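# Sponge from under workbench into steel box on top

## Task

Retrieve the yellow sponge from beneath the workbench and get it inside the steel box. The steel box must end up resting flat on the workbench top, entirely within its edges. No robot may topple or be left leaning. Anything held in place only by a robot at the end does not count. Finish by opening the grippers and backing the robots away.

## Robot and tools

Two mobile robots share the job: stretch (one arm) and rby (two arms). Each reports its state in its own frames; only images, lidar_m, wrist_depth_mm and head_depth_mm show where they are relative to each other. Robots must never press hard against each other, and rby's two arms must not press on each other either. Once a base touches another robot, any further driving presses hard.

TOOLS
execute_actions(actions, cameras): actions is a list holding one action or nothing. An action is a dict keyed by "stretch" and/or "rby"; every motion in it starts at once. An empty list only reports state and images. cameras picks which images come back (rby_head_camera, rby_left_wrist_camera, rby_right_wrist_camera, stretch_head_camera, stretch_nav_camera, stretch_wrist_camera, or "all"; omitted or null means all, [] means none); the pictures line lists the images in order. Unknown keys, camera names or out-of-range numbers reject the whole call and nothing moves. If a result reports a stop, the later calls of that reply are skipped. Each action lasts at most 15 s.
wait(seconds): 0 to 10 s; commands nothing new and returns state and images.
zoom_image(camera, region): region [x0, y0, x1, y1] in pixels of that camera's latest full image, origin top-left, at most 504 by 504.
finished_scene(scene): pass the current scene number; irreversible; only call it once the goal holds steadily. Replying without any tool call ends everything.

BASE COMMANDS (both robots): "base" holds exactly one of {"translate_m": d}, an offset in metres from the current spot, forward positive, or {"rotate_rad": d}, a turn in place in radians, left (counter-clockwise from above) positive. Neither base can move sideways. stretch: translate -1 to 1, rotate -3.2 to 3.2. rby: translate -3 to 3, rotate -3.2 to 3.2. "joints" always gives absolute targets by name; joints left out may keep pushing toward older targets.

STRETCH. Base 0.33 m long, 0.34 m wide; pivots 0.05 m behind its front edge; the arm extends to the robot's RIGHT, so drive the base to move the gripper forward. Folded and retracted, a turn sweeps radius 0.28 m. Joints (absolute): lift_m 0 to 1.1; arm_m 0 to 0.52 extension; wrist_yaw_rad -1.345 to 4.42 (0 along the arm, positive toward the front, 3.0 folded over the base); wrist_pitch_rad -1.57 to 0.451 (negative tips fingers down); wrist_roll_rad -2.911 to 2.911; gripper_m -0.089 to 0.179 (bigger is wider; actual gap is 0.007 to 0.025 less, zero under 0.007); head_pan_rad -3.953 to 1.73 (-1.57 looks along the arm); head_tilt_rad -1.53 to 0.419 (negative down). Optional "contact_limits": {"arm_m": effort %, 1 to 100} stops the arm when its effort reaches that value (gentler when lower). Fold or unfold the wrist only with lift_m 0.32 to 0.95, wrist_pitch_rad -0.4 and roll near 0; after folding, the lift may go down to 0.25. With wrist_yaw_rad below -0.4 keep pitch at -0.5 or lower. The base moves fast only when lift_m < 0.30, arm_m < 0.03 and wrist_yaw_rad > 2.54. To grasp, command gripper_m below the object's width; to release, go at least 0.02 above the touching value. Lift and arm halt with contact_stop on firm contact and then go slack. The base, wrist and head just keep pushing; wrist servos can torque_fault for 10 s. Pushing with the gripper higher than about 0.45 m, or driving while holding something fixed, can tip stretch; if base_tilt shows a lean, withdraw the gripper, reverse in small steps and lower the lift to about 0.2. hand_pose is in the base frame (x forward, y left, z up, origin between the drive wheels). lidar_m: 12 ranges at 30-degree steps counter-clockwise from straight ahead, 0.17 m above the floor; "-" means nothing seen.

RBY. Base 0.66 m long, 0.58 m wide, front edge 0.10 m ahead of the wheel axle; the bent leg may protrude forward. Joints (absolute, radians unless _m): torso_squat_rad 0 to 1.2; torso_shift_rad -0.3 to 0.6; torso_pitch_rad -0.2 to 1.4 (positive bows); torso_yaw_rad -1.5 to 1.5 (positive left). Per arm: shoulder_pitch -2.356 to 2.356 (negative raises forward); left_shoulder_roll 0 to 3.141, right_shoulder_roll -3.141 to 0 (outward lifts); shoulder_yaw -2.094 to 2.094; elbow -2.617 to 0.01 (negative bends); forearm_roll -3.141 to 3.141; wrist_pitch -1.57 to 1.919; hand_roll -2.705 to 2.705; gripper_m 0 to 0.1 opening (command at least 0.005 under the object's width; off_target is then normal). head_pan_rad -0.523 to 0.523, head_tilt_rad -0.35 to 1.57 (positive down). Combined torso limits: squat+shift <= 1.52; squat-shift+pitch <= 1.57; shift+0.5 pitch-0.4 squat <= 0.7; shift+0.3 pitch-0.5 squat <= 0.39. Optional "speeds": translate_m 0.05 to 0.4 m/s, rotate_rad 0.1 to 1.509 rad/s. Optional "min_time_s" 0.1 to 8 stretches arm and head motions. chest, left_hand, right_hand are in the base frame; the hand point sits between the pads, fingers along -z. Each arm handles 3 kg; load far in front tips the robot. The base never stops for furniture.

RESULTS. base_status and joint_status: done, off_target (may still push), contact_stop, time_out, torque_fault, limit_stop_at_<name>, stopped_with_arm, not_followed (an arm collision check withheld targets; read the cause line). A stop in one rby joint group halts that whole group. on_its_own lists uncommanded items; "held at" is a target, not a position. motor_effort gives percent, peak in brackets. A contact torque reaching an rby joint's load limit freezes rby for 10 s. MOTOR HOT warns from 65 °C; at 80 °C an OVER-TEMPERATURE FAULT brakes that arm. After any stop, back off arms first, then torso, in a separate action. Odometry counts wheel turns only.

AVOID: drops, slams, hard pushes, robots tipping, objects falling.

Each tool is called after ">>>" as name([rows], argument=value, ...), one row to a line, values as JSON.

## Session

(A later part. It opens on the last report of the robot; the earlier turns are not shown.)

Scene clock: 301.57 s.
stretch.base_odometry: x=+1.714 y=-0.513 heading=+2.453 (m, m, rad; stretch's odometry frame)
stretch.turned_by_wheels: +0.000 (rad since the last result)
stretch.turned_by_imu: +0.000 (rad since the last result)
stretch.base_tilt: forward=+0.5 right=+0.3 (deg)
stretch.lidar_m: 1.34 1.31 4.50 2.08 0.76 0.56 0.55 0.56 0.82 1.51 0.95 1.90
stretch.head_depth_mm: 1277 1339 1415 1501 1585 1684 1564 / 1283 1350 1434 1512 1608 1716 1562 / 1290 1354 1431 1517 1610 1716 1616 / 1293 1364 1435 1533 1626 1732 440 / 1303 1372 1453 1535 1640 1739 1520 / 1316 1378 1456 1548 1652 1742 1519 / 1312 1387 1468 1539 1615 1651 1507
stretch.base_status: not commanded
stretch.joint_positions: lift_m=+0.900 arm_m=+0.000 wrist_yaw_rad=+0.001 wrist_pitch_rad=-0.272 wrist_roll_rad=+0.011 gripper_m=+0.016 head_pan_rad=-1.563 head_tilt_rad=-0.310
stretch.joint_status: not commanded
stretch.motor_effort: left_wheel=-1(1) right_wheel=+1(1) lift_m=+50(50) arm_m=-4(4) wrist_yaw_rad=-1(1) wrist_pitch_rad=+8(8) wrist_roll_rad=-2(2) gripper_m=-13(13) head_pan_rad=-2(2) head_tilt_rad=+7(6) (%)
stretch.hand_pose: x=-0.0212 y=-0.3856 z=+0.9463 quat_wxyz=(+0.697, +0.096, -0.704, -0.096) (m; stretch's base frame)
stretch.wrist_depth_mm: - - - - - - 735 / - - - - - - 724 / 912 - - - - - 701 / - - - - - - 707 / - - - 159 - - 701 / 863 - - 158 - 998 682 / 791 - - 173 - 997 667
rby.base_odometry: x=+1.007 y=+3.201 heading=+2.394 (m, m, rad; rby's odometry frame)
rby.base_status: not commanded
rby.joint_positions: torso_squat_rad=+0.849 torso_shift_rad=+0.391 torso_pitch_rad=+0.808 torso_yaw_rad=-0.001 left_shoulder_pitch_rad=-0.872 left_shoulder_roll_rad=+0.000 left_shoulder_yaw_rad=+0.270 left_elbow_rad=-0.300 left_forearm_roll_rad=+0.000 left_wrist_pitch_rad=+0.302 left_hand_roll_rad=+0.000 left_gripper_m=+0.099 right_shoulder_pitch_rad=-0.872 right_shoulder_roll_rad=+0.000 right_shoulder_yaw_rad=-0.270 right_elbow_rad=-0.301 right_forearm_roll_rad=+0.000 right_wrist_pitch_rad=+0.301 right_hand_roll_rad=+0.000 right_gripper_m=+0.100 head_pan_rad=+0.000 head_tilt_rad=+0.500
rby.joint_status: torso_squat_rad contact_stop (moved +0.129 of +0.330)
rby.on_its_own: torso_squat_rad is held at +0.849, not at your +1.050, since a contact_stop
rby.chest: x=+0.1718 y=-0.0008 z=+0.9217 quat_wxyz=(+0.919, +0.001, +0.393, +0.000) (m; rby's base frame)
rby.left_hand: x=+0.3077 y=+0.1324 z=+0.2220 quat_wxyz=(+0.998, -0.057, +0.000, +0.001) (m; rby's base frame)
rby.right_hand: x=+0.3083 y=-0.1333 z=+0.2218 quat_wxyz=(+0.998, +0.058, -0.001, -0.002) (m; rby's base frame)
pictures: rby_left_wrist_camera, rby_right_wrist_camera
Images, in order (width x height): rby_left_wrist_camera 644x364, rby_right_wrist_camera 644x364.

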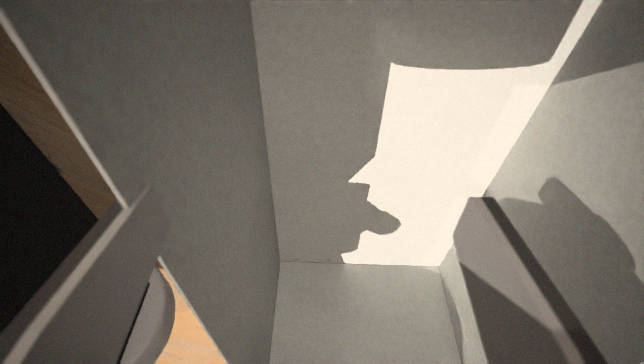

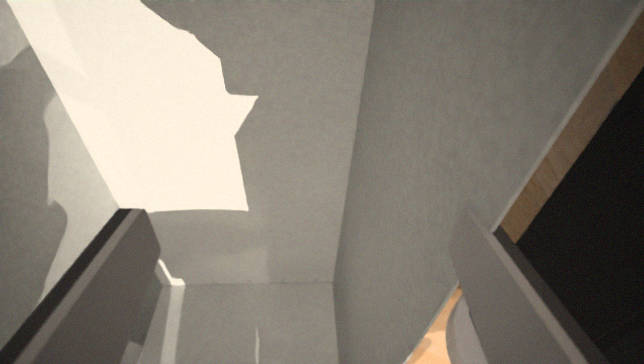

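Shift was stronger than I expected; rear finger landed on rim. Lift, back 0.07, descend.

>>> execute_actions([
  {"rby":{"joints":{"torso_squat_rad":0.72,"torso_shift_rad":0.4,"torso_pitch_rad":0.83}}},
], cameras=[])

>>> execute_actions([
  {"rby":{"base":{"translate_m":-0.08},"speeds":{"translate_m":0.05}}},
], cameras=["rby_left_wrist_camera"])

>>> execute_actions([
  {"rby":{"joints":{"torso_squat_rad":1.08}}},
], cameras=["rby_left_wrist_camera","rby_right_wrist_camera"])

Scene clock: 303.13 s.
stretch.base_odometry: x=+1.714 y=-0.513 heading=+2.453 (m, m, rad; stretch's odometry frame)
stretch.turned_by_wheels: +0.000 (rad since the last result)
stretch.turned_by_imu: +0.000 (rad since the last result)
stretch.base_tilt: forward=+0.7 right=+0.4 (deg)
stretch.lidar_m: 1.34 1.31 4.53 2.07 0.76 0.56 0.55 0.56 0.82 1.51 0.95 1.89
stretch.head_depth_mm: 1276 1346 1413 1510 1594 1691 1566 / 1282 1352 1424 1515 1604 1715 1555 / 1291 1364 1437 1523 1614 1725 1623 / 1293 1373 1441 1525 1636 1727 440 / 1305 1378 1450 1537 1636 1732 1526 / 1309 1384 1465 1553 1653 1741 1527 / 1320 1389 1466 1544 1625 1643 1504
stretch.base_status: not commanded
stretch.joint_positions: lift_m=+0.900 arm_m=+0.000 wrist_yaw_rad=+0.001 wrist_pitch_rad=-0.272 wrist_roll_rad=+0.011 gripper_m=+0.016 head_pan_rad=-1.563 head_tilt_rad=-0.310
stretch.joint_status: not commanded
stretch.motor_effort: left_wheel=-1(1) right_wheel=+1(1) lift_m=+50(50) arm_m=-4(4) wrist_yaw_rad=-1(2) wrist_pitch_rad=+8(8) wrist_roll_rad=-1(1) gripper_m=-13(12) head_pan_rad=-2(2) head_tilt_rad=+6(7) (%)
stretch.hand_pose: x=-0.0212 y=-0.3856 z=+0.9463 quat_wxyz=(+0.697, +0.096, -0.704, -0.096) (m; stretch's base frame)
stretch.wrist_depth_mm: - - - - - - 719 / - - - - - - 718 / 939 - - - - - 711 / - - - - - - 700 / - - - 159 - - 681 / 856 - - 158 - - 691 / 774 - - 174 - 979 687
rby.base_odometry: x=+1.007 y=+3.201 heading=+2.394 (m, m, rad; rby's odometry frame)
rby.base_status: not commanded
rby.joint_positions: torso_squat_rad=+0.720 torso_shift_rad=+0.401 torso_pitch_rad=+0.831 torso_yaw_rad=-0.001 left_shoulder_pitch_rad=-0.870 left_shoulder_roll_rad=-0.001 left_shoulder_yaw_rad=+0.270 left_elbow_rad=-0.300 left_forearm_roll_rad=+0.000 left_wrist_pitch_rad=+0.300 left_hand_roll_rad=+0.000 left_gripper_m=+0.099 right_shoulder_pitch_rad=-0.871 right_shoulder_roll_rad=+0.000 right_shoulder_yaw_rad=-0.270 right_elbow_rad=-0.300 right_forearm_roll_rad=+0.000 right_wrist_pitch_rad=+0.300 right_hand_roll_rad=+0.000 right_gripper_m=+0.100 head_pan_rad=+0.000 head_tilt_rad=+0.500
rby.joint_status: all done
rby.chest: x=+0.2058 y=-0.0009 z=+0.9737 quat_wxyz=(+0.915, +0.001, +0.404, +0.000) (m; rby's base frame)
rby.left_hand: x=+0.3243 y=+0.1324 z=+0.2709 quat_wxyz=(+0.998, -0.057, +0.012, +0.002) (m; rby's base frame)
rby.right_hand: x=+0.3249 y=-0.1335 z=+0.2707 quat_wxyz=(+0.998, +0.058, +0.011, -0.003) (m; rby's base frame)
pictures: none
No camera images: the call's "cameras" was empty. Leave "cameras" out to get every camera's image.

Scene clock: 305.33 s.
stretch.base_odometry: x=+1.714 y=-0.513 heading=+2.453 (m, m, rad; stretch's odometry frame)
stretch.turned_by_wheels: +0.000 (rad since the last result)
stretch.turned_by_imu: +0.000 (rad since the last result)
stretch.base_tilt: forward=+0.6 right=+0.4 (deg)
stretch.lidar_m: 1.32 1.28 4.55 2.07 0.76 0.56 0.55 0.56 0.82 1.51 0.95 1.90
stretch.head_depth_mm: 1272 1342 1426 1502 1597 1676 1562 / 1278 1349 1423 1505 1607 1725 1549 / 1290 1354 1438 1519 1614 1733 1625 / 1298 1367 1445 1533 1631 1720 440 / 1299 1374 1453 1543 1645 1734 1524 / 1310 1380 1456 1547 1653 1746 1518 / 1317 1394 1469 1542 1610 1646 1510
stretch.base_status: not commanded
stretch.joint_positions: lift_m=+0.900 arm_m=+0.000 wrist_yaw_rad=+0.001 wrist_pitch_rad=-0.272 wrist_roll_rad=+0.011 gripper_m=+0.016 head_pan_rad=-1.563 head_tilt_rad=-0.310
stretch.joint_status: not commanded
stretch.motor_effort: left_wheel=-1(1) right_wheel=+1(1) lift_m=+50(50) arm_m=-4(4) wrist_yaw_rad=-2(1) wrist_pitch_rad=+8(8) wrist_roll_rad=-1(1) gripper_m=-13(12) head_pan_rad=-2(3) head_tilt_rad=+6(7) (%)
stretch.hand_pose: x=-0.0212 y=-0.3856 z=+0.9463 quat_wxyz=(+0.697, +0.096, -0.704, -0.096) (m; stretch's base frame)
stretch.wrist_depth_mm: - - - - - - 720 / - - - - - - 704 / 895 - - - - - 699 / - - - - - - 693 / - - - 160 - - 678 / 863 - - 159 - - 681 / 781 - - 173 - 986 691
rby.base_odometry: x=+1.066 y=+3.146 heading=+2.393 (m, m, rad; rby's odometry frame)
rby.base_status: done
rby.joint_positions: torso_squat_rad=+0.720 torso_shift_rad=+0.400 torso_pitch_rad=+0.831 torso_yaw_rad=-0.001 left_shoulder_pitch_rad=-0.870 left_shoulder_roll_rad=-0.001 left_shoulder_yaw_rad=+0.270 left_elbow_rad=-0.299 left_forearm_roll_rad=+0.000 left_wrist_pitch_rad=+0.300 left_hand_roll_rad=+0.000 left_gripper_m=+0.099 right_shoulder_pitch_rad=-0.870 right_shoulder_roll_rad=+0.001 right_shoulder_yaw_rad=-0.270 right_elbow_rad=-0.300 right_forearm_roll_rad=+0.000 right_wrist_pitch_rad=+0.300 right_hand_roll_rad=+0.000 right_gripper_m=+0.100 head_pan_rad=+0.000 head_tilt_rad=+0.500
rby.joint_status: not commanded
rby.chest: x=+0.2058 y=-0.0009 z=+0.9737 quat_wxyz=(+0.915, +0.001, +0.404, +0.000) (m; rby's base frame)
rby.left_hand: x=+0.3238 y=+0.1323 z=+0.2709 quat_wxyz=(+0.998, -0.057, +0.012, +0.002) (m; rby's base frame)
rby.right_hand: x=+0.3244 y=-0.1335 z=+0.2707 quat_wxyz=(+0.998, +0.058, +0.011, -0.003) (m; rby's base frame)
pictures: rby_left_wrist_camera
Images, in order (width x height): rby_left_wrist_camera 644x364.

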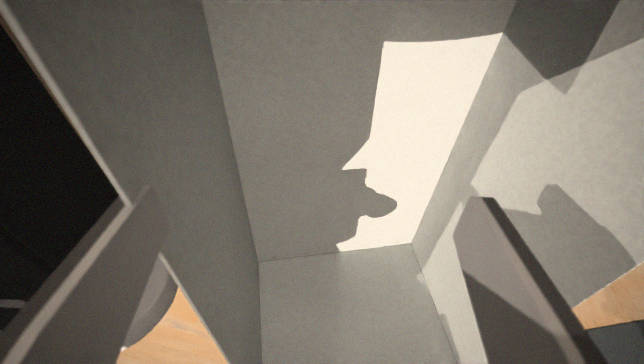

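Scene clock: 306.80 s.
stretch.base_odometry: x=+1.714 y=-0.513 heading=+2.453 (m, m, rad; stretch's odometry frame)
stretch.turned_by_wheels: +0.000 (rad since the last result)
stretch.turned_by_imu: +0.000 (rad since the last result)
stretch.base_tilt: forward=+0.7 right=+0.5 (deg)
stretch.lidar_m: 1.32 1.29 4.53 2.08 0.76 0.56 0.55 0.56 0.82 1.51 0.95 1.89
stretch.head_depth_mm: 1275 1346 1416 1497 1584 1692 1567 / 1281 1351 1425 1497 1599 1701 1556 / 1288 1358 1440 1521 1617 1718 1617 / 1301 1367 1437 1527 1629 1726 439 / 1303 1376 1452 1542 1643 1739 1525 / 1312 1385 1456 1549 1653 1741 1522 / 1317 1395 1461 1548 1621 1644 1501
stretch.base_status: not commanded
stretch.joint_positions: lift_m=+0.900 arm_m=+0.000 wrist_yaw_rad=+0.001 wrist_pitch_rad=-0.272 wrist_roll_rad=+0.011 gripper_m=+0.016 head_pan_rad=-1.563 head_tilt_rad=-0.310
stretch.joint_status: not commanded
stretch.motor_effort: left_wheel=-1(1) right_wheel=+1(1) lift_m=+51(50) arm_m=-4(4) wrist_yaw_rad=+0(1) wrist_pitch_rad=+8(8) wrist_roll_rad=-1(1) gripper_m=-13(12) head_pan_rad=-2(2) head_tilt_rad=+7(6) (%)
stretch.hand_pose: x=-0.0212 y=-0.3856 z=+0.9463 quat_wxyz=(+0.697, +0.096, -0.704, -0.096) (m; stretch's base frame)
stretch.wrist_depth_mm: - - - - - - 713 / - - - - - - 723 / 897 - - - - - 702 / - - - - - - 722 / - - - 160 - - 687 / 875 - - 158 - - 676 / 782 - - 173 - 1000 676
rby.base_odometry: x=+1.066 y=+3.146 heading=+2.393 (m, m, rad; rby's odometry frame)
rby.base_status: not commanded
rby.joint_positions: torso_squat_rad=+0.849 torso_shift_rad=+0.391 torso_pitch_rad=+0.809 torso_yaw_rad=-0.001 left_shoulder_pitch_rad=-0.868 left_shoulder_roll_rad=-0.001 left_shoulder_yaw_rad=+0.270 left_elbow_rad=-0.298 left_forearm_roll_rad=+0.000 left_wrist_pitch_rad=+0.302 left_hand_roll_rad=+0.000 left_gripper_m=+0.099 right_shoulder_pitch_rad=-0.870 right_shoulder_roll_rad=+0.001 right_shoulder_yaw_rad=-0.270 right_elbow_rad=-0.299 right_forearm_roll_rad=+0.000 right_wrist_pitch_rad=+0.302 right_hand_roll_rad=+0.000 right_gripper_m=+0.100 head_pan_rad=+0.000 head_tilt_rad=+0.500
rby.joint_status: torso_squat_rad contact_stop (moved +0.129 of +0.360)
rby.on_its_own: torso_squat_rad is held at +0.849, not at your +1.080, since a contact_stop
rby.chest: x=+0.1721 y=-0.0007 z=+0.9218 quat_wxyz=(+0.919, +0.000, +0.394, +0.000) (m; rby's base frame)
rby.left_hand: x=+0.3032 y=+0.1324 z=+0.2215 quat_wxyz=(+0.998, -0.057, +0.004, +0.002) (m; rby's base frame)
rby.right_hand: x=+0.3050 y=-0.1333 z=+0.2215 quat_wxyz=(+0.998, +0.058, +0.002, -0.002) (m; rby's base frame)
pictures: rby_left_wrist_camera, rby_right_wrist_camera
Images, in order (width x height): rby_left_wrist_camera 644x364, rby_right_wrist_camera 644x364.

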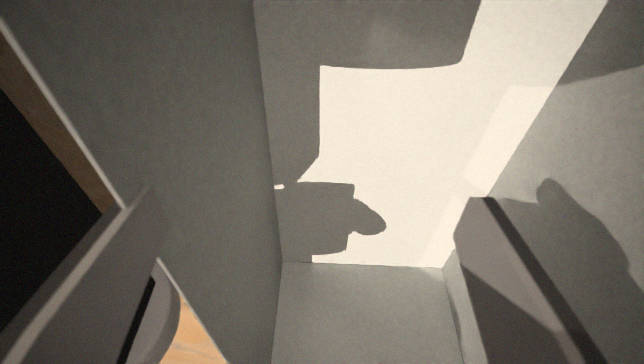

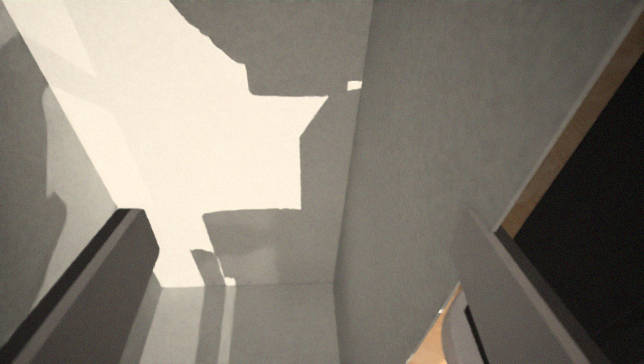

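>>> execute_actions([
  {"rby":{"joints":{"torso_squat_rad":0.55,"torso_shift_rad":0.4,"torso_pitch_rad":0.83}}},
], cameras=[])

>>> execute_actions([
  {"rby":{"base":{"translate_m":-0.09},"speeds":{"translate_m":0.05}}},
], cameras=[])

>>> execute_actions([
  {"rby":{"joints":{"torso_squat_rad":0.75}}},
], cameras=["rby_left_wrist_camera","rby_right_wrist_camera"])

Scene clock: 309.17 s.
stretch.base_odometry: x=+1.714 y=-0.513 heading=+2.453 (m, m, rad; stretch's odometry frame)
stretch.turned_by_wheels: +0.000 (rad since the last result)
stretch.turned_by_imu: +0.000 (rad since the last result)
stretch.base_tilt: forward=+0.6 right=+0.4 (deg)
stretch.lidar_m: 1.32 1.28 4.51 2.08 0.76 0.56 0.55 0.56 0.82 1.51 0.95 1.89
stretch.head_depth_mm: 1270 1339 1413 1499 1594 1681 1565 / 1284 1355 1424 1509 1602 1713 1556 / 1292 1353 1443 1517 1613 1721 1632 / 1299 1367 1439 1527 1629 1723 440 / 1301 1373 1454 1542 1639 1741 1531 / 1315 1380 1465 1550 1656 1746 1522 / 1311 1389 1464 1544 1618 1650 1504
stretch.base_status: not commanded
stretch.joint_positions: lift_m=+0.900 arm_m=+0.000 wrist_yaw_rad=+0.001 wrist_pitch_rad=-0.272 wrist_roll_rad=+0.011 gripper_m=+0.016 head_pan_rad=-1.563 head_tilt_rad=-0.310
stretch.joint_status: not commanded
stretch.motor_effort: left_wheel=-1(1) right_wheel=+1(1) lift_m=+51(50) arm_m=-4(4) wrist_yaw_rad=-2(2) wrist_pitch_rad=+8(8) wrist_roll_rad=-1(1) gripper_m=-12(12) head_pan_rad=-2(2) head_tilt_rad=+6(7) (%)
stretch.hand_pose: x=-0.0212 y=-0.3856 z=+0.9463 quat_wxyz=(+0.697, +0.096, -0.704, -0.096) (m; stretch's base frame)
stretch.wrist_depth_mm: - - - - - - 723 / - - - - - - 726 / 877 - - - - - 701 / - - - - - - 711 / - - - 160 - - 691 / 872 - - 158 - - 680 / 782 - - 173 - - 682
rby.base_odometry: x=+1.066 y=+3.146 heading=+2.393 (m, m, rad; rby's odometry frame)
rby.base_status: not commanded
rby.joint_positions: torso_squat_rad=+0.550 torso_shift_rad=+0.401 torso_pitch_rad=+0.832 torso_yaw_rad=-0.001 left_shoulder_pitch_rad=-0.869 left_shoulder_roll_rad=-0.001 left_shoulder_yaw_rad=+0.270 left_elbow_rad=-0.299 left_forearm_roll_rad=+0.000 left_wrist_pitch_rad=+0.300 left_hand_roll_rad=+0.000 left_gripper_m=+0.099 right_shoulder_pitch_rad=-0.870 right_shoulder_roll_rad=+0.001 right_shoulder_yaw_rad=-0.270 right_elbow_rad=-0.300 right_forearm_roll_rad=+0.000 right_wrist_pitch_rad=+0.300 right_hand_roll_rad=+0.000 right_gripper_m=+0.100 head_pan_rad=+0.000 head_tilt_rad=+0.500
rby.joint_status: all done
rby.chest: x=+0.2335 y=-0.0009 z=+1.0385 quat_wxyz=(+0.915, +0.001, +0.404, +0.000) (m; rby's base frame)
rby.left_hand: x=+0.3509 y=+0.1324 z=+0.3356 quat_wxyz=(+0.998, -0.057, +0.013, +0.002) (m; rby's base frame)
rby.right_hand: x=+0.3517 y=-0.1334 z=+0.3355 quat_wxyz=(+0.998, +0.058, +0.012, -0.003) (m; rby's base frame)
pictures: none
No camera images: the call's "cameras" was empty. Leave "cameras" out to get every camera's image.

Scene clock: 311.80 s.
stretch.base_odometry: x=+1.714 y=-0.513 heading=+2.453 (m, m, rad; stretch's odometry frame)
stretch.turned_by_wheels: +0.000 (rad since the last result)
stretch.turned_by_imu: +0.000 (rad since the last result)
stretch.base_tilt: forward=+0.6 right=+0.4 (deg)
stretch.lidar_m: 1.31 1.25 4.50 2.07 0.76 0.56 0.55 0.56 0.82 1.51 0.95 1.89
stretch.head_depth_mm: 1277 1338 1419 1502 1599 1680 1565 / 1282 1350 1432 1507 1602 1710 1565 / 1286 1361 1437 1522 1611 1731 1624 / 1294 1359 1434 1530 1624 1731 440 / 1304 1370 1450 1548 1639 1739 1531 / 1310 1385 1452 1555 1646 1745 1523 / 1314 1388 1468 1542 1613 1649 1508
stretch.base_status: not commanded
stretch.joint_positions: lift_m=+0.900 arm_m=+0.000 wrist_yaw_rad=+0.001 wrist_pitch_rad=-0.272 wrist_roll_rad=+0.011 gripper_m=+0.016 head_pan_rad=-1.563 head_tilt_rad=-0.310
stretch.joint_status: not commanded
stretch.motor_effort: left_wheel=-1(1) right_wheel=+1(1) lift_m=+50(50) arm_m=-4(4) wrist_yaw_rad=-1(0) wrist_pitch_rad=+8(8) wrist_roll_rad=-1(1) gripper_m=-12(12) head_pan_rad=-2(2) head_tilt_rad=+7(6) (%)
stretch.hand_pose: x=-0.0212 y=-0.3856 z=+0.9463 quat_wxyz=(+0.697, +0.096, -0.704, -0.096) (m; stretch's base frame)
stretch.wrist_depth_mm: - - - - - - 722 / - - - - - - 705 / 881 - - - - - 714 / - - - - - - 707 / - - - 160 - - 684 / 852 - - 158 - - 685 / 781 - - 173 - - 666
rby.base_odometry: x=+1.132 y=+3.085 heading=+2.394 (m, m, rad; rby's odometry frame)
rby.base_status: done
rby.joint_positions: torso_squat_rad=+0.550 torso_shift_rad=+0.401 torso_pitch_rad=+0.832 torso_yaw_rad=-0.001 left_shoulder_pitch_rad=-0.869 left_shoulder_roll_rad=-0.001 left_shoulder_yaw_rad=+0.270 left_elbow_rad=-0.299 left_forearm_roll_rad=+0.000 left_wrist_pitch_rad=+0.300 left_hand_roll_rad=+0.000 left_gripper_m=+0.099 right_shoulder_pitch_rad=-0.870 right_shoulder_roll_rad=+0.001 right_shoulder_yaw_rad=-0.270 right_elbow_rad=-0.300 right_forearm_roll_rad=+0.000 right_wrist_pitch_rad=+0.300 right_hand_roll_rad=+0.000 right_gripper_m=+0.100 head_pan_rad=+0.000 head_tilt_rad=+0.500
rby.joint_status: not commanded
rby.chest: x=+0.2335 y=-0.0009 z=+1.0385 quat_wxyz=(+0.915, +0.001, +0.404, +0.000) (m; rby's base frame)
rby.left_hand: x=+0.3508 y=+0.1324 z=+0.3356 quat_wxyz=(+0.998, -0.057, +0.013, +0.002) (m; rby's base frame)
rby.right_hand: x=+0.3516 y=-0.1334 z=+0.3354 quat_wxyz=(+0.998, +0.058, +0.012, -0.003) (m; rby's base frame)
pictures: none
No camera images: the call's "cameras" was empty. Leave "cameras" out to get every camera's image.

Scene clock: 313.30 s.
stretch.base_odometry: x=+1.714 y=-0.513 heading=+2.453 (m, m, rad; stretch's odometry frame)
stretch.turned_by_wheels: +0.000 (rad since the last result)
stretch.turned_by_imu: +0.000 (rad since the last result)
stretch.base_tilt: forward=+0.8 right=+0.4 (deg)
stretch.lidar_m: 1.32 1.25 4.54 2.07 0.77 0.56 0.55 0.56 0.82 1.51 0.95 1.90
stretch.head_depth_mm: 1276 1339 1418 1504 1595 1689 1563 / 1281 1348 1431 1510 1602 1705 1563 / 1289 1356 1437 1521 1618 1732 1617 / 1293 1364 1437 1527 1621 1731 439 / 1306 1374 1451 1532 1647 1734 1532 / 1306 1380 1461 1551 1650 1741 1523 / 1317 1391 1464 1541 1619 1652 1515
stretch.base_status: not commanded
stretch.joint_positions: lift_m=+0.900 arm_m=+0.000 wrist_yaw_rad=+0.001 wrist_pitch_rad=-0.272 wrist_roll_rad=+0.011 gripper_m=+0.016 head_pan_rad=-1.563 head_tilt_rad=-0.310
stretch.joint_status: not commanded
stretch.motor_effort: left_wheel=-1(1) right_wheel=+1(1) lift_m=+50(50) arm_m=-4(4) wrist_yaw_rad=-2(1) wrist_pitch_rad=+8(8) wrist_roll_rad=-1(1) gripper_m=-13(12) head_pan_rad=-3(2) head_tilt_rad=+7(6) (%)
stretch.hand_pose: x=-0.0212 y=-0.3856 z=+0.9463 quat_wxyz=(+0.697, +0.096, -0.704, -0.096) (m; stretch's base frame)
stretch.wrist_depth_mm: - - - - - - 717 / - - - - - - 719 / 903 - - - - - 717 / - - - - - - 683 / - - - 160 - - 706 / 856 - - 158 - - 690 / 780 - - 173 - 985 681
rby.base_odometry: x=+1.132 y=+3.085 heading=+2.394 (m, m, rad; rby's odometry frame)
rby.base_status: not commanded
rby.joint_positions: torso_squat_rad=+0.750 torso_shift_rad=+0.400 torso_pitch_rad=+0.831 torso_yaw_rad=-0.001 left_shoulder_pitch_rad=-0.869 left_shoulder_roll_rad=-0.001 left_shoulder_yaw_rad=+0.270 left_elbow_rad=-0.299 left_forearm_roll_rad=+0.000 left_wrist_pitch_rad=+0.300 left_hand_roll_rad=+0.000 left_gripper_m=+0.099 right_shoulder_pitch_rad=-0.870 right_shoulder_roll_rad=+0.001 right_shoulder_yaw_rad=-0.270 right_elbow_rad=-0.300 right_forearm_roll_rad=+0.000 right_wrist_pitch_rad=+0.300 right_hand_roll_rad=+0.000 right_gripper_m=+0.100 head_pan_rad=+0.000 head_tilt_rad=+0.500
rby.joint_status: all done
rby.chest: x=+0.2002 y=-0.0008 z=+0.9608 quat_wxyz=(+0.915, +0.001, +0.404, +0.000) (m; rby's base frame)
rby.left_hand: x=+0.3178 y=+0.1325 z=+0.2579 quat_wxyz=(+0.998, -0.057, +0.013, +0.002) (m; rby's base frame)
rby.right_hand: x=+0.3186 y=-0.1333 z=+0.2577 quat_wxyz=(+0.998, +0.058, +0.012, -0.003) (m; rby's base frame)
pictures: rby_left_wrist_camera, rby_right_wrist_camera
Images, in order (width x height): rby_left_wrist_camera 644x364, rby_right_wrist_camera 644x364.

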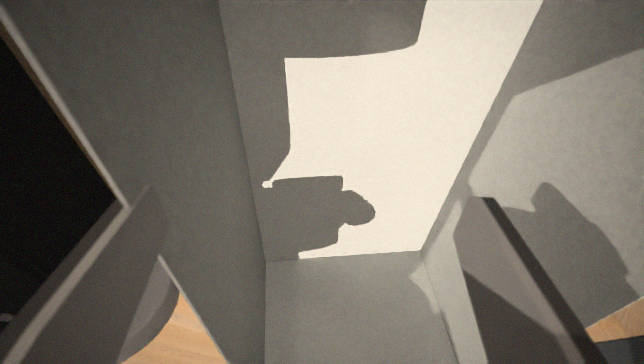

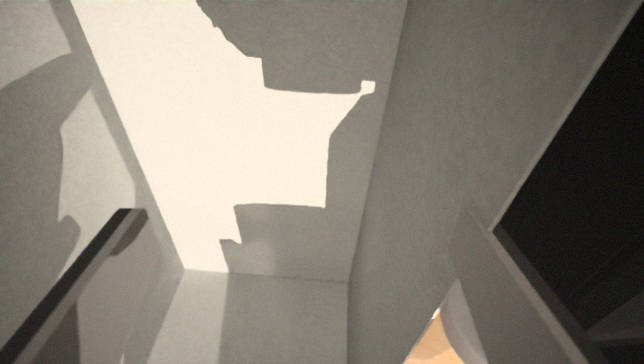

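>>> execute_actions([
  {"rby":{"joints":{"torso_squat_rad":0.4,"torso_shift_rad":0.4,"torso_pitch_rad":0.83}}},
], cameras=["rby_left_wrist_camera"])

>>> execute_actions([
  {"rby":{"base":{"translate_m":-0.1},"speeds":{"translate_m":0.05}}},
], cameras=["rby_left_wrist_camera","rby_head_camera"])

Scene clock: 315.23 s.
stretch.base_odometry: x=+1.714 y=-0.513 heading=+2.453 (m, m, rad; stretch's odometry frame)
stretch.turned_by_wheels: +0.000 (rad since the last result)
stretch.turned_by_imu: +0.000 (rad since the last result)
stretch.base_tilt: forward=+0.6 right=+0.4 (deg)
stretch.lidar_m: 1.32 1.25 4.53 2.07 0.76 0.56 0.54 0.56 0.81 1.51 0.95 1.89
stretch.head_depth_mm: 1275 1342 1420 1500 1593 1684 1562 / 1282 1352 1429 1509 1606 1719 1561 / 1292 1358 1439 1521 1619 1728 1620 / 1297 1362 1446 1530 1628 1734 439 / 1305 1374 1452 1543 1631 1741 1527 / 1315 1377 1458 1545 1646 1736 1517 / 1319 1390 1462 1540 1624 1647 1510
stretch.base_status: not commanded
stretch.joint_positions: lift_m=+0.900 arm_m=+0.000 wrist_yaw_rad=+0.001 wrist_pitch_rad=-0.272 wrist_roll_rad=+0.011 gripper_m=+0.016 head_pan_rad=-1.563 head_tilt_rad=-0.310
stretch.joint_status: not commanded
stretch.motor_effort: left_wheel=-1(1) right_wheel=+1(1) lift_m=+50(50) arm_m=-4(4) wrist_yaw_rad=+0(2) wrist_pitch_rad=+8(8) wrist_roll_rad=-2(1) gripper_m=-13(11) head_pan_rad=-2(2) head_tilt_rad=+7(7) (%)
stretch.hand_pose: x=-0.0212 y=-0.3856 z=+0.9463 quat_wxyz=(+0.697, +0.096, -0.704, -0.096) (m; stretch's base frame)
stretch.wrist_depth_mm: - - - - - - 721 / - - - - - - 743 / 887 - - - - - 716 / - - - - - - 710 / - - - 160 - - 706 / 858 - - 160 - - 698 / 790 - - 174 - - 685
rby.base_odometry: x=+1.132 y=+3.085 heading=+2.394 (m, m, rad; rby's odometry frame)
rby.base_status: not commanded
rby.joint_positions: torso_squat_rad=+0.520 torso_shift_rad=+0.401 torso_pitch_rad=+0.832 torso_yaw_rad=-0.001 left_shoulder_pitch_rad=-0.869 left_shoulder_roll_rad=-0.001 left_shoulder_yaw_rad=+0.270 left_elbow_rad=-0.299 left_forearm_roll_rad=+0.000 left_wrist_pitch_rad=+0.300 left_hand_roll_rad=+0.000 left_gripper_m=+0.099 right_shoulder_pitch_rad=-0.870 right_shoulder_roll_rad=+0.001 right_shoulder_yaw_rad=-0.270 right_elbow_rad=-0.300 right_forearm_roll_rad=+0.000 right_wrist_pitch_rad=+0.300 right_hand_roll_rad=+0.000 right_gripper_m=+0.100 head_pan_rad=+0.000 head_tilt_rad=+0.500
rby.joint_status: torso_squat_rad off_target (ended at +0.520, target +0.400); the others done
rby.on_its_own: torso_squat_rad is held at +0.520, not at your +0.400
rby.chest: x=+0.2377 y=-0.0009 z=+1.0485 quat_wxyz=(+0.915, +0.001, +0.404, +0.000) (m; rby's base frame)
rby.left_hand: x=+0.3551 y=+0.1323 z=+0.3455 quat_wxyz=(+0.998, -0.057, +0.013, +0.002) (m; rby's base frame)
rby.right_hand: x=+0.3559 y=-0.1334 z=+0.3454 quat_wxyz=(+0.998, +0.058, +0.012, -0.003) (m; rby's base frame)
pictures: rby_left_wrist_camera
Images, in order (width x height): rby_left_wrist_camera 644x364.

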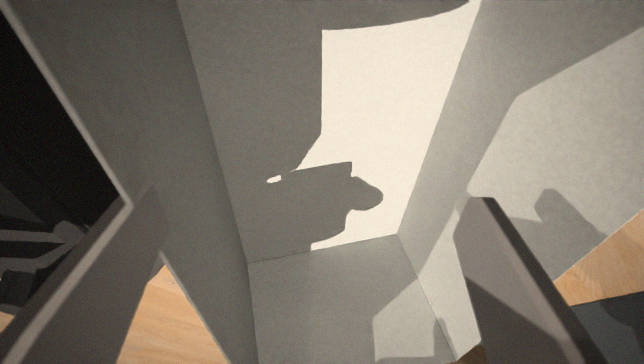

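Scene clock: 318.00 s.
stretch.base_odometry: x=+1.714 y=-0.513 heading=+2.453 (m, m, rad; stretch's odometry frame)
stretch.turned_by_wheels: +0.000 (rad since the last result)
stretch.turned_by_imu: +0.000 (rad since the last result)
stretch.base_tilt: forward=+0.7 right=+0.3 (deg)
stretch.lidar_m: 1.29 1.22 4.51 2.08 0.76 0.56 0.55 0.56 0.81 1.51 0.95 1.89
stretch.head_depth_mm: 1272 1344 1417 1501 1597 1688 1559 / 1281 1351 1429 1511 1608 1718 1564 / 1292 1357 1435 1517 1607 1717 1623 / 1295 1361 1441 1532 1630 1728 439 / 1308 1370 1448 1534 1636 1744 1533 / 1317 1378 1464 1551 1651 1747 1515 / 1319 1388 1464 1536 1623 1652 1503
stretch.base_status: not commanded
stretch.joint_positions: lift_m=+0.900 arm_m=+0.000 wrist_yaw_rad=+0.001 wrist_pitch_rad=-0.272 wrist_roll_rad=+0.011 gripper_m=+0.016 head_pan_rad=-1.563 head_tilt_rad=-0.310
stretch.joint_status: not commanded
stretch.motor_effort: left_wheel=-1(1) right_wheel=+1(1) lift_m=+50(50) arm_m=-4(3) wrist_yaw_rad=-2(1) wrist_pitch_rad=+8(8) wrist_roll_rad=-1(1) gripper_m=-13(13) head_pan_rad=-2(3) head_tilt_rad=+6(7) (%)
stretch.hand_pose: x=-0.0212 y=-0.3856 z=+0.9463 quat_wxyz=(+0.697, +0.096, -0.704, -0.096) (m; stretch's base frame)
stretch.wrist_depth_mm: - - - - - - 706 / - - - - - - 697 / 907 - - - - - 713 / - - - - - - 698 / - - - 159 - - 712 / 881 - - 158 - - 705 / 804 - - 173 - - 699
rby.base_odometry: x=+1.205 y=+3.017 heading=+2.394 (m, m, rad; rby's odometry frame)
rby.base_status: done
rby.joint_positions: torso_squat_rad=+0.520 torso_shift_rad=+0.401 torso_pitch_rad=+0.832 torso_yaw_rad=-0.001 left_shoulder_pitch_rad=-0.869 left_shoulder_roll_rad=-0.001 left_shoulder_yaw_rad=+0.270 left_elbow_rad=-0.299 left_forearm_roll_rad=+0.000 left_wrist_pitch_rad=+0.300 left_hand_roll_rad=+0.000 left_gripper_m=+0.099 right_shoulder_pitch_rad=-0.870 right_shoulder_roll_rad=+0.001 right_shoulder_yaw_rad=-0.270 right_elbow_rad=-0.300 right_forearm_roll_rad=+0.000 right_wrist_pitch_rad=+0.300 right_hand_roll_rad=+0.000 right_gripper_m=+0.100 head_pan_rad=+0.000 head_tilt_rad=+0.500
rby.joint_status: not commanded
rby.on_its_own: torso_squat_rad is held at +0.520, not at your +0.400
rby.chest: x=+0.2377 y=-0.0009 z=+1.0484 quat_wxyz=(+0.915, +0.001, +0.404, +0.000) (m; rby's base frame)
rby.left_hand: x=+0.3550 y=+0.1324 z=+0.3455 quat_wxyz=(+0.998, -0.057, +0.013, +0.002) (m; rby's base frame)
rby.right_hand: x=+0.3558 y=-0.1334 z=+0.3454 quat_wxyz=(+0.998, +0.058, +0.012, -0.003) (m; rby's base frame)
pictures: rby_head_camera, rby_left_wrist_camera
Images, in order (width x height): rby_head_camera 896x504, rby_left_wrist_camera 644x364.

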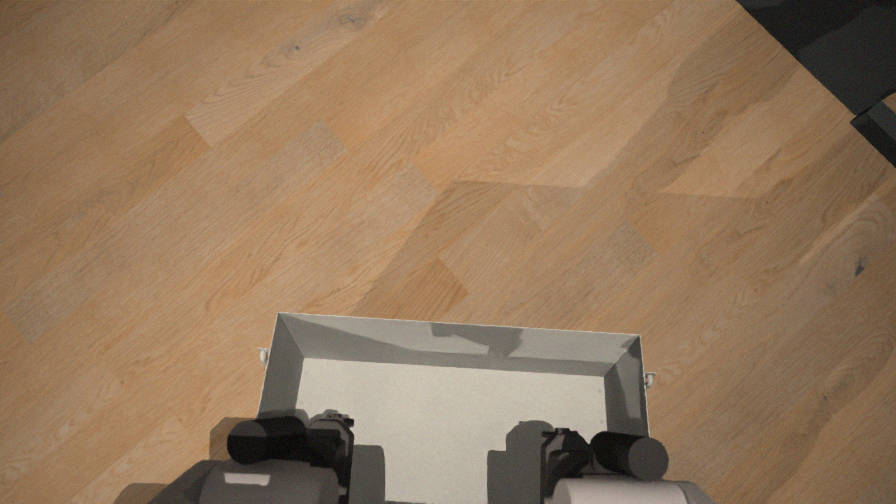

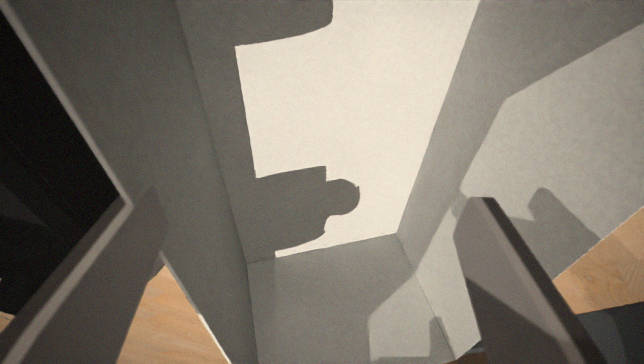

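>>> execute_actions([
  {"rby":{"joints":{"left_gripper_m":0.0,"right_gripper_m":0.0}}},
], cameras=[])

>>> execute_actions([
  {"rby":{"joints":{"torso_squat_rad":0.3,"torso_shift_rad":0.28,"torso_pitch_rad":0.83}}},
], cameras=[])

>>> execute_actions([
  {"rby":{"joints":{"torso_squat_rad":0.55,"left_gripper_m":0.1,"right_gripper_m":0.1}}},
], cameras=["rby_left_wrist_camera","rby_head_camera","rby_right_wrist_camera"])

Scene clock: 320.23 s.
stretch.base_odometry: x=+1.714 y=-0.513 heading=+2.453 (m, m, rad; stretch's odometry frame)
stretch.turned_by_wheels: +0.000 (rad since the last result)
stretch.turned_by_imu: +0.000 (rad since the last result)
stretch.base_tilt: forward=+0.5 right=+0.3 (deg)
stretch.lidar_m: 1.30 1.22 4.52 2.07 0.76 0.56 0.55 0.56 0.81 1.51 0.95 1.90
stretch.head_depth_mm: 1280 1344 1419 1503 1594 1692 1557 / 1282 1352 1422 1509 1602 1715 1558 / 1288 1366 1432 1522 1611 1731 1626 / 1295 1366 1446 1534 1624 1732 439 / 1305 1377 1449 1539 1633 1742 1523 / 1316 1382 1456 1548 1651 1746 1523 / 1318 1387 1469 1539 1623 1644 1503
stretch.base_status: not commanded
stretch.joint_positions: lift_m=+0.900 arm_m=+0.000 wrist_yaw_rad=+0.001 wrist_pitch_rad=-0.272 wrist_roll_rad=+0.011 gripper_m=+0.016 head_pan_rad=-1.563 head_tilt_rad=-0.310
stretch.joint_status: not commanded
stretch.motor_effort: left_wheel=-1(1) right_wheel=+1(1) lift_m=+51(50) arm_m=-4(4) wrist_yaw_rad=-1(1) wrist_pitch_rad=+8(8) wrist_roll_rad=-1(2) gripper_m=-12(13) head_pan_rad=-2(2) head_tilt_rad=+7(7) (%)
stretch.hand_pose: x=-0.0212 y=-0.3856 z=+0.9463 quat_wxyz=(+0.697, +0.096, -0.704, -0.096) (m; stretch's base frame)
stretch.wrist_depth_mm: - - - - - - 709 / - - - - - - 709 / 895 - - - - - 727 / - - - - - - 709 / - - - 159 - - 674 / 872 - - 158 - - 672 / 784 - - 172 - - 679
rby.base_odometry: x=+1.205 y=+3.017 heading=+2.394 (m, m, rad; rby's odometry frame)
rby.base_status: not commanded
rby.joint_positions: torso_squat_rad=+0.520 torso_shift_rad=+0.401 torso_pitch_rad=+0.832 torso_yaw_rad=-0.001 left_shoulder_pitch_rad=-0.869 left_shoulder_roll_rad=-0.001 left_shoulder_yaw_rad=+0.270 left_elbow_rad=-0.299 left_forearm_roll_rad=+0.000 left_wrist_pitch_rad=+0.301 left_hand_roll_rad=+0.000 left_gripper_m=+0.000 right_shoulder_pitch_rad=-0.870 right_shoulder_roll_rad=+0.001 right_shoulder_yaw_rad=-0.270 right_elbow_rad=-0.300 right_forearm_roll_rad=+0.000 right_wrist_pitch_rad=+0.300 right_hand_roll_rad=+0.000 right_gripper_m=+0.000 head_pan_rad=+0.000 head_tilt_rad=+0.500
rby.joint_status: all done
rby.on_its_own: torso_squat_rad is held at +0.520, not at your +0.400
rby.chest: x=+0.2377 y=-0.0009 z=+1.0484 quat_wxyz=(+0.915, +0.001, +0.404, +0.000) (m; rby's base frame)
rby.left_hand: x=+0.3549 y=+0.1326 z=+0.3455 quat_wxyz=(+0.998, -0.057, +0.013, +0.002) (m; rby's base frame)
rby.right_hand: x=+0.3557 y=-0.1335 z=+0.3453 quat_wxyz=(+0.998, +0.058, +0.012, -0.003) (m; rby's base frame)
pictures: none
No camera images: the call's "cameras" was empty. Leave "cameras" out to get every camera's image.

Scene clock: 321.90 s.
stretch.base_odometry: x=+1.714 y=-0.513 heading=+2.453 (m, m, rad; stretch's odometry frame)
stretch.turned_by_wheels: +0.000 (rad since the last result)
stretch.turned_by_imu: +0.000 (rad since the last result)
stretch.base_tilt: forward=+0.6 right=+0.3 (deg)
stretch.lidar_m: 1.30 1.22 4.54 2.07 0.76 0.56 0.54 0.56 0.82 1.51 0.95 1.89
stretch.head_depth_mm: 1275 1348 1421 1496 1590 1682 1563 / 1284 1347 1424 1517 1594 1714 1561 / 1292 1360 1438 1520 1614 1719 1620 / 1298 1367 1442 1531 1629 1721 440 / 1302 1374 1448 1536 1643 1747 1524 / 1310 1385 1456 1550 1650 1740 1523 / 1316 1380 1465 1537 1612 1654 1504
stretch.base_status: not commanded
stretch.joint_positions: lift_m=+0.900 arm_m=+0.000 wrist_yaw_rad=+0.001 wrist_pitch_rad=-0.272 wrist_roll_rad=+0.011 gripper_m=+0.016 head_pan_rad=-1.563 head_tilt_rad=-0.310
stretch.joint_status: not commanded
stretch.motor_effort: left_wheel=-1(1) right_wheel=+1(1) lift_m=+51(50) arm_m=-4(4) wrist_yaw_rad=-2(1) wrist_pitch_rad=+8(7) wrist_roll_rad=-1(1) gripper_m=-13(12) head_pan_rad=-2(2) head_tilt_rad=+6(7) (%)
stretch.hand_pose: x=-0.0212 y=-0.3856 z=+0.9463 quat_wxyz=(+0.697, +0.096, -0.704, -0.096) (m; stretch's base frame)
stretch.wrist_depth_mm: - - - - - - 726 / - - - - - - 712 / 924 - - - - - 696 / - - - - - - 711 / - - - 160 - - 701 / 882 - - 158 - - 697 / 795 - - 171 - 997 705
rby.base_odometry: x=+1.205 y=+3.017 heading=+2.394 (m, m, rad; rby's odometry frame)
rby.base_status: not commanded
rby.joint_positions: torso_squat_rad=+0.300 torso_shift_rad=+0.281 torso_pitch_rad=+0.832 torso_yaw_rad=-0.001 left_shoulder_pitch_rad=-0.869 left_shoulder_roll_rad=-0.001 left_shoulder_yaw_rad=+0.270 left_elbow_rad=-0.299 left_forearm_roll_rad=+0.000 left_wrist_pitch_rad=+0.301 left_hand_roll_rad=+0.000 left_gripper_m=+0.000 right_shoulder_pitch_rad=-0.870 right_shoulder_roll_rad=+0.001 right_shoulder_yaw_rad=-0.270 right_elbow_rad=-0.300 right_forearm_roll_rad=+0.000 right_wrist_pitch_rad=+0.300 right_hand_roll_rad=+0.000 right_gripper_m=+0.000 head_pan_rad=+0.000 head_tilt_rad=+0.500
rby.joint_status: all done
rby.chest: x=+0.1860 y=-0.0010 z=+1.1315 quat_wxyz=(+0.915, +0.001, +0.404, +0.000) (m; rby's base frame)
rby.left_hand: x=+0.3030 y=+0.1325 z=+0.4285 quat_wxyz=(+0.998, -0.057, +0.013, +0.002) (m; rby's base frame)
rby.right_hand: x=+0.3037 y=-0.1337 z=+0.4284 quat_wxyz=(+0.998, +0.058, +0.012, -0.003) (m; rby's base frame)
pictures: none
No camera images: the call's "cameras" was empty. Leave "cameras" out to get every camera's image.

Scene clock: 323.57 s.
stretch.base_odometry: x=+1.714 y=-0.513 heading=+2.453 (m, m, rad; stretch's odometry frame)
stretch.turned_by_wheels: +0.000 (rad since the last result)
stretch.turned_by_imu: +0.000 (rad since the last result)
stretch.base_tilt: forward=+0.8 right=+0.4 (deg)
stretch.lidar_m: 1.29 1.22 4.52 2.07 0.76 0.56 0.55 0.56 0.82 1.51 0.95 1.89
stretch.head_depth_mm: 1272 1342 1416 1499 1592 1687 1564 / 1282 1351 1428 1515 1597 1710 1558 / 1283 1353 1437 1520 1616 1722 1627 / 1298 1372 1440 1528 1635 1721 440 / 1304 1371 1456 1538 1632 1742 1530 / 1306 1380 1457 1551 1660 1749 1519 / 1318 1392 1470 1535 1615 1648 1506
stretch.base_status: not commanded
stretch.joint_positions: lift_m=+0.900 arm_m=+0.000 wrist_yaw_rad=+0.001 wrist_pitch_rad=-0.272 wrist_roll_rad=+0.011 gripper_m=+0.016 head_pan_rad=-1.563 head_tilt_rad=-0.310
stretch.joint_status: not commanded
stretch.motor_effort: left_wheel=-1(1) right_wheel=+1(1) lift_m=+50(50) arm_m=-4(4) wrist_yaw_rad=-2(1) wrist_pitch_rad=+8(8) wrist_roll_rad=-1(1) gripper_m=-13(12) head_pan_rad=-2(3) head_tilt_rad=+7(7) (%)
stretch.hand_pose: x=-0.0212 y=-0.3856 z=+0.9463 quat_wxyz=(+0.697, +0.096, -0.704, -0.096) (m; stretch's base frame)
stretch.wrist_depth_mm: - - - - - - 713 / - - - - - - 708 / 894 - - - - - 715 / - - - - - - 705 / - - - 160 - - 690 / 867 - - 159 - - 694 / 788 - - 173 - - 681
rby.base_odometry: x=+1.205 y=+3.017 heading=+2.394 (m, m, rad; rby's odometry frame)
rby.base_status: not commanded
rby.joint_positions: torso_squat_rad=+0.550 torso_shift_rad=+0.281 torso_pitch_rad=+0.831 torso_yaw_rad=-0.001 left_shoulder_pitch_rad=-0.869 left_shoulder_roll_rad=-0.001 left_shoulder_yaw_rad=+0.270 left_elbow_rad=-0.299 left_forearm_roll_rad=+0.000 left_wrist_pitch_rad=+0.300 left_hand_roll_rad=+0.000 left_gripper_m=+0.099 right_shoulder_pitch_rad=-0.870 right_shoulder_roll_rad=+0.001 right_shoulder_yaw_rad=-0.270 right_elbow_rad=-0.300 right_forearm_roll_rad=+0.000 right_wrist_pitch_rad=+0.300 right_hand_roll_rad=+0.000 right_gripper_m=+0.100 head_pan_rad=+0.000 head_tilt_rad=+0.500
rby.joint_status: all done
rby.chest: x=+0.1659 y=-0.0009 z=+1.0624 quat_wxyz=(+0.915, +0.001, +0.404, +0.000) (m; rby's base frame)
rby.left_hand: x=+0.2832 y=+0.1324 z=+0.3595 quat_wxyz=(+0.998, -0.057, +0.013, +0.002) (m; rby's base frame)
rby.right_hand: x=+0.2840 y=-0.1334 z=+0.3593 quat_wxyz=(+0.998, +0.058, +0.012, -0.003) (m; rby's base frame)
pictures: rby_head_camera, rby_left_wrist_camera, rby_right_wrist_camera
Images, in order (width x height): rby_head_camera 896x504, rby_left_wrist_camera 644x364, rby_right_wrist_camera 644x364.

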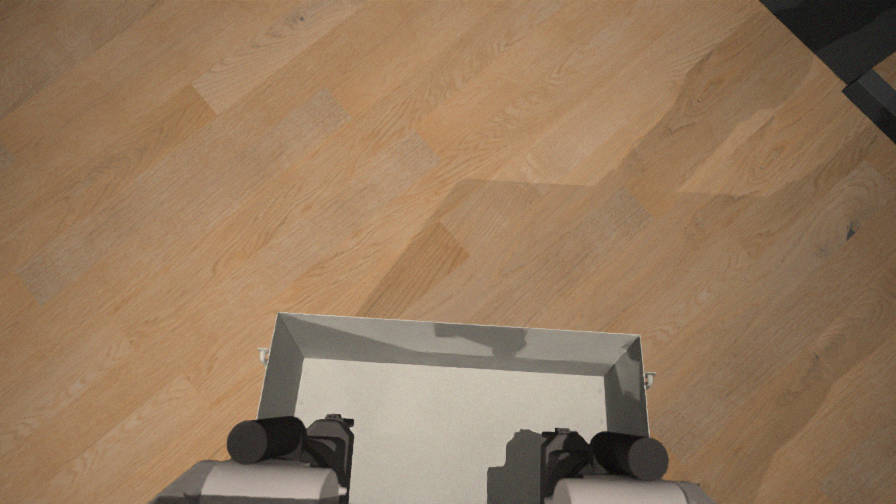

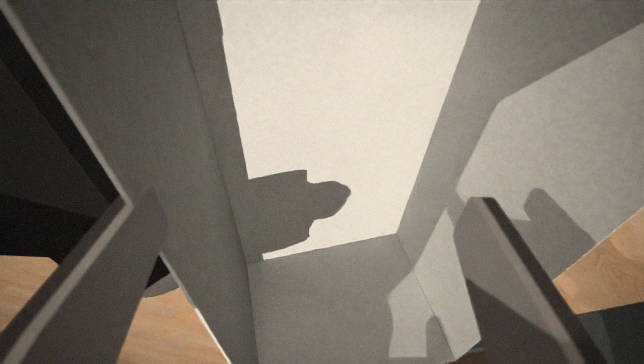

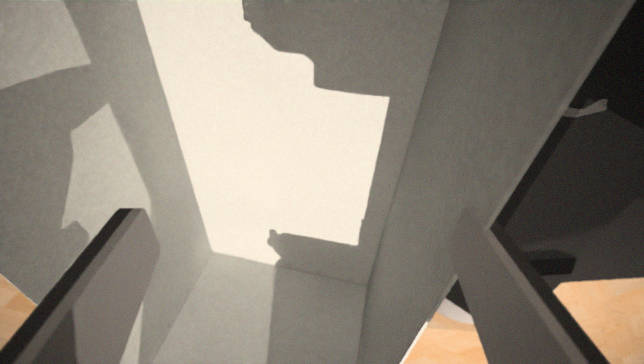

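>>> execute_actions([
  {"rby":{"joints":{"torso_squat_rad":0.1,"torso_shift_rad":0.15}}},
], cameras=["rby_head_camera","stretch_nav_camera"])

Scene clock: 329.83 s.
stretch.base_odometry: x=+1.714 y=-0.513 heading=+2.453 (m, m, rad; stretch's odometry frame)
stretch.turned_by_wheels: +0.000 (rad since the last result)
stretch.turned_by_imu: +0.001 (rad since the last result)
stretch.base_tilt: forward=+0.5 right=+0.3 (deg)
stretch.lidar_m: 1.30 1.22 4.52 2.07 0.76 0.56 0.55 0.56 0.82 1.51 0.95 1.90
stretch.head_depth_mm: 1275 1345 1419 1503 1593 1683 1566 / 1289 1354 1423 1508 1606 1714 1563 / 1290 1354 1434 1520 1615 1731 1630 / 1298 1363 1442 1521 1620 1716 439 / 1305 1376 1453 1537 1639 1735 1533 / 1312 1384 1460 1550 1642 1746 1521 / 1316 1390 1470 1540 1617 1648 1508
stretch.base_status: not commanded
stretch.joint_positions: lift_m=+0.900 arm_m=+0.000 wrist_yaw_rad=+0.001 wrist_pitch_rad=-0.272 wrist_roll_rad=+0.011 gripper_m=+0.016 head_pan_rad=-1.563 head_tilt_rad=-0.310
stretch.joint_status: not commanded
stretch.motor_effort: left_wheel=-1(1) right_wheel=+0(1) lift_m=+50(50) arm_m=-4(4) wrist_yaw_rad=-1(2) wrist_pitch_rad=+8(8) wrist_roll_rad=-2(1) gripper_m=-13(12) head_pan_rad=-3(2) head_tilt_rad=+7(6) (%)
stretch.hand_pose: x=-0.0212 y=-0.3856 z=+0.9463 quat_wxyz=(+0.697, +0.096, -0.704, -0.096) (m; stretch's base frame)
stretch.wrist_depth_mm: - - - - - - 734 / - - - - - - 694 / 907 - - - - - 710 / - - - - - - 704 / - - - 159 - - 689 / 866 - - 159 - - 692 / 773 - - 173 - - 693
rby.base_odometry: x=+1.205 y=+3.017 heading=+2.394 (m, m, rad; rby's odometry frame)
rby.base_status: not commanded
rby.joint_positions: torso_squat_rad=+0.100 torso_shift_rad=+0.151 torso_pitch_rad=+0.832 torso_yaw_rad=-0.001 left_shoulder_pitch_rad=-0.869 left_shoulder_roll_rad=-0.001 left_shoulder_yaw_rad=+0.270 left_elbow_rad=-0.299 left_forearm_roll_rad=+0.000 left_wrist_pitch_rad=+0.300 left_hand_roll_rad=+0.000 left_gripper_m=+0.099 right_shoulder_pitch_rad=-0.870 right_shoulder_roll_rad=+0.001 right_shoulder_yaw_rad=-0.270 right_elbow_rad=-0.300 right_forearm_roll_rad=+0.000 right_wrist_pitch_rad=+0.300 right_hand_roll_rad=+0.000 right_gripper_m=+0.100 head_pan_rad=+0.000 head_tilt_rad=+0.500
rby.joint_status: all done
rby.chest: x=+0.1051 y=-0.0010 z=+1.1776 quat_wxyz=(+0.915, +0.001, +0.404, +0.000) (m; rby's base frame)
rby.left_hand: x=+0.2224 y=+0.1323 z=+0.4746 quat_wxyz=(+0.998, -0.057, +0.013, +0.002) (m; rby's base frame)
rby.right_hand: x=+0.2232 y=-0.1335 z=+0.4745 quat_wxyz=(+0.998, +0.058, +0.012, -0.003) (m; rby's base frame)
pictures: rby_head_camera, stretch_nav_camera (sideways: a quarter turn counterclockwise sets it upright)
Images, in order (width x height): rby_head_camera 896x504, stretch_nav_camera 672x504.

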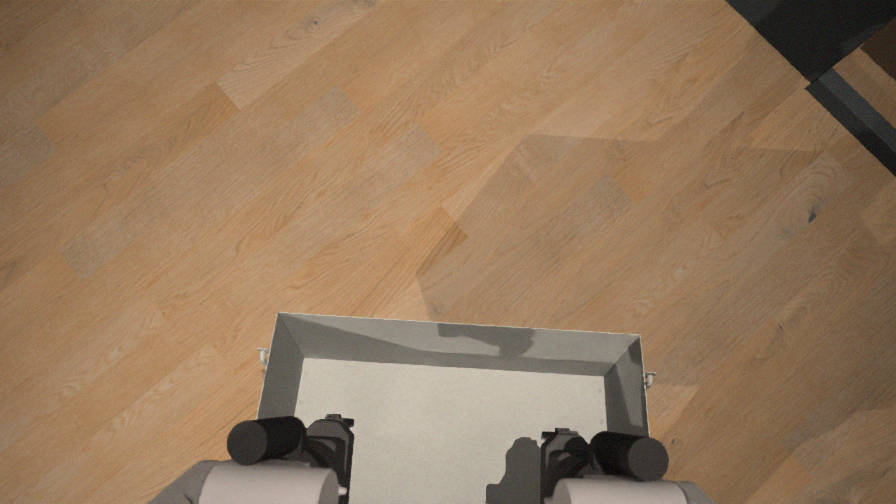

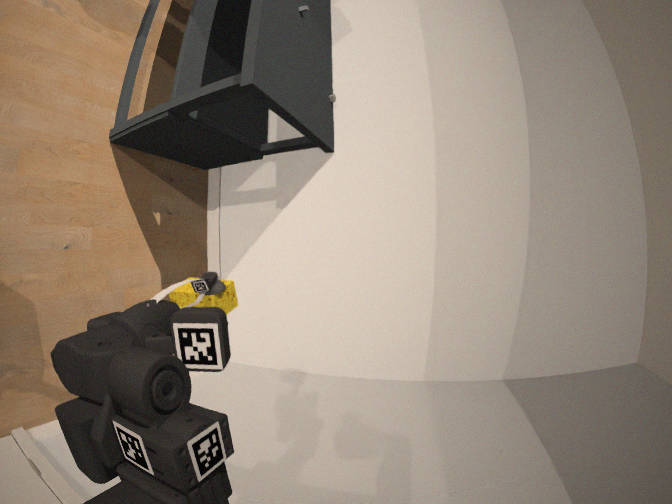

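>>> execute_actions([
  {"rby":{"min_time_s":5,"joints":{"torso_squat_rad":0.0,"torso_shift_rad":0.1,"torso_pitch_rad":0.4,"left_elbow_rad":-1.3,"right_elbow_rad":-1.3,"left_wrist_pitch_rad":1.75,"right_wrist_pitch_rad":1.75,"head_tilt_rad":0.8}}},
], cameras=["rby_head_camera","rby_left_wrist_camera"])

Scene clock: 344.10 s.
TORQUE FAULT: rby's left_forearm_roll_rad and right_forearm_roll_rad reached their load limits. rby stopped for 10 seconds, dropped its targets and accepts commands again. The stops added 9.6 s to the call and to motion_time.
stretch.base_odometry: x=+1.714 y=-0.513 heading=+2.453 (m, m, rad; stretch's odometry frame)
stretch.turned_by_wheels: +0.000 (rad since the last result)
stretch.turned_by_imu: +0.002 (rad since the last result)
stretch.base_tilt: forward=+0.9 right=+0.4 (deg)
stretch.lidar_m: 1.30 1.22 4.50 2.07 0.76 0.56 0.55 0.56 0.82 1.51 0.95 1.89
stretch.head_depth_mm: 1281 1347 1422 1500 1595 1687 1560 / 1284 1351 1424 1507 1602 1716 1555 / 1286 1357 1436 1523 1614 1718 1624 / 1298 1362 1438 1540 1622 1730 439 / 1304 1367 1453 1539 1635 1741 1531 / 1310 1380 1462 1547 1648 1744 1518 / 1316 1393 1473 1543 1619 1654 1506
stretch.base_status: not commanded
stretch.joint_positions: lift_m=+0.900 arm_m=+0.000 wrist_yaw_rad=+0.001 wrist_pitch_rad=-0.272 wrist_roll_rad=+0.011 gripper_m=+0.016 head_pan_rad=-1.563 head_tilt_rad=-0.310
stretch.joint_status: not commanded
stretch.motor_effort: left_wheel=-1(1) right_wheel=+1(1) lift_m=+50(51) arm_m=-4(4) wrist_yaw_rad=-2(2) wrist_pitch_rad=+8(8) wrist_roll_rad=-1(1) gripper_m=-12(13) head_pan_rad=-3(2) head_tilt_rad=+7(7) (%)
stretch.hand_pose: x=-0.0212 y=-0.3856 z=+0.9463 quat_wxyz=(+0.697, +0.096, -0.704, -0.096) (m; stretch's base frame)
stretch.wrist_depth_mm: - - - - - - 714 / - - - - - - 720 / 909 - - - - - 714 / - - - - - - 696 / - - - 160 - - 697 / 849 - - 159 - - 695 / 806 - - 173 - 977 673
rby.base_odometry: x=+1.205 y=+3.017 heading=+2.394 (m, m, rad; rby's odometry frame)
rby.base_status: not commanded
rby.joint_positions: torso_squat_rad=+0.000 torso_shift_rad=+0.101 torso_pitch_rad=+0.402 torso_yaw_rad=-0.001 left_shoulder_pitch_rad=-0.869 left_shoulder_roll_rad=-0.019 left_shoulder_yaw_rad=+0.268 left_elbow_rad=-1.038 left_forearm_roll_rad=+0.007 left_wrist_pitch_rad=+1.358 left_hand_roll_rad=+0.002 left_gripper_m=+0.099 right_shoulder_pitch_rad=-0.869 right_shoulder_roll_rad=+0.019 right_shoulder_yaw_rad=-0.269 right_elbow_rad=-1.039 right_forearm_roll_rad=-0.007 right_wrist_pitch_rad=+1.357 right_hand_roll_rad=-0.002 right_gripper_m=+0.100 head_pan_rad=+0.000 head_tilt_rad=+0.743
rby.joint_status: left_elbow_rad torque_fault (moved -0.739 of -1.001); left_wrist_pitch_rad torque_fault (moved +1.058 of +1.450); right_elbow_rad torque_fault (moved -0.739 of -1.000); right_wrist_pitch_rad torque_fault (moved +1.057 of +1.450); head_tilt_rad torque_fault (moved +0.243 of +0.300); the others done
rby.on_its_own: left_elbow_rad is held at -1.040, not at your -1.300, since a torque_fault; left_wrist_pitch_rad is held at +1.358, not at your +1.750, since a torque_fault; right_elbow_rad is held at -1.041, not at your -1.300, since a torque_fault; right_wrist_pitch_rad is held at +1.357, not at your +1.750, since a torque_fault; head_tilt_rad is held at +0.743, not at your +0.800, since a torque_fault
rby.chest: x=-0.0364 y=-0.0011 z=+1.2617 quat_wxyz=(+0.980, +0.001, +0.200, +0.000) (m; rby's base frame)
rby.left_hand: x=+0.3967 y=+0.1318 z=+0.8042 quat_wxyz=(+0.997, -0.065, -0.039, -0.021) (m; rby's base frame)
rby.right_hand: x=+0.3972 y=-0.1340 z=+0.8043 quat_wxyz=(+0.997, +0.066, -0.041, +0.020) (m; rby's base frame)
pictures: rby_head_camera, rby_left_wrist_camera
Images, in order (width x height): rby_head_camera 896x504, rby_left_wrist_camera 644x364.

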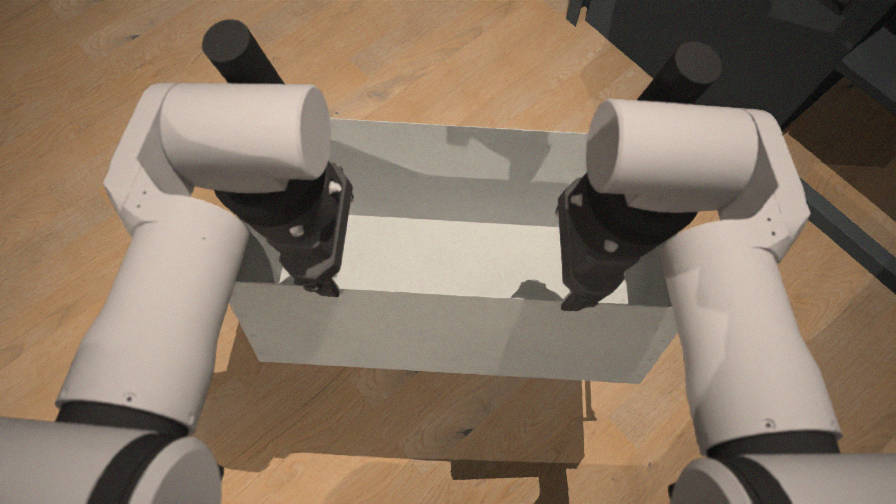

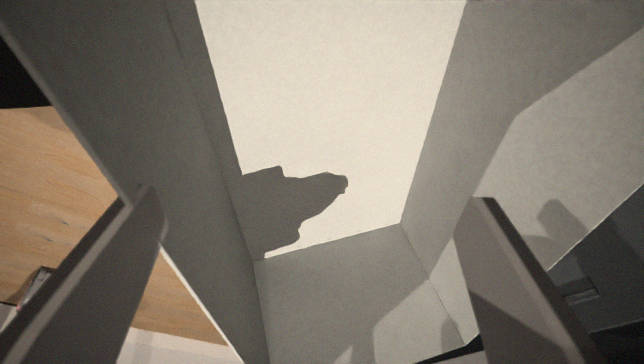

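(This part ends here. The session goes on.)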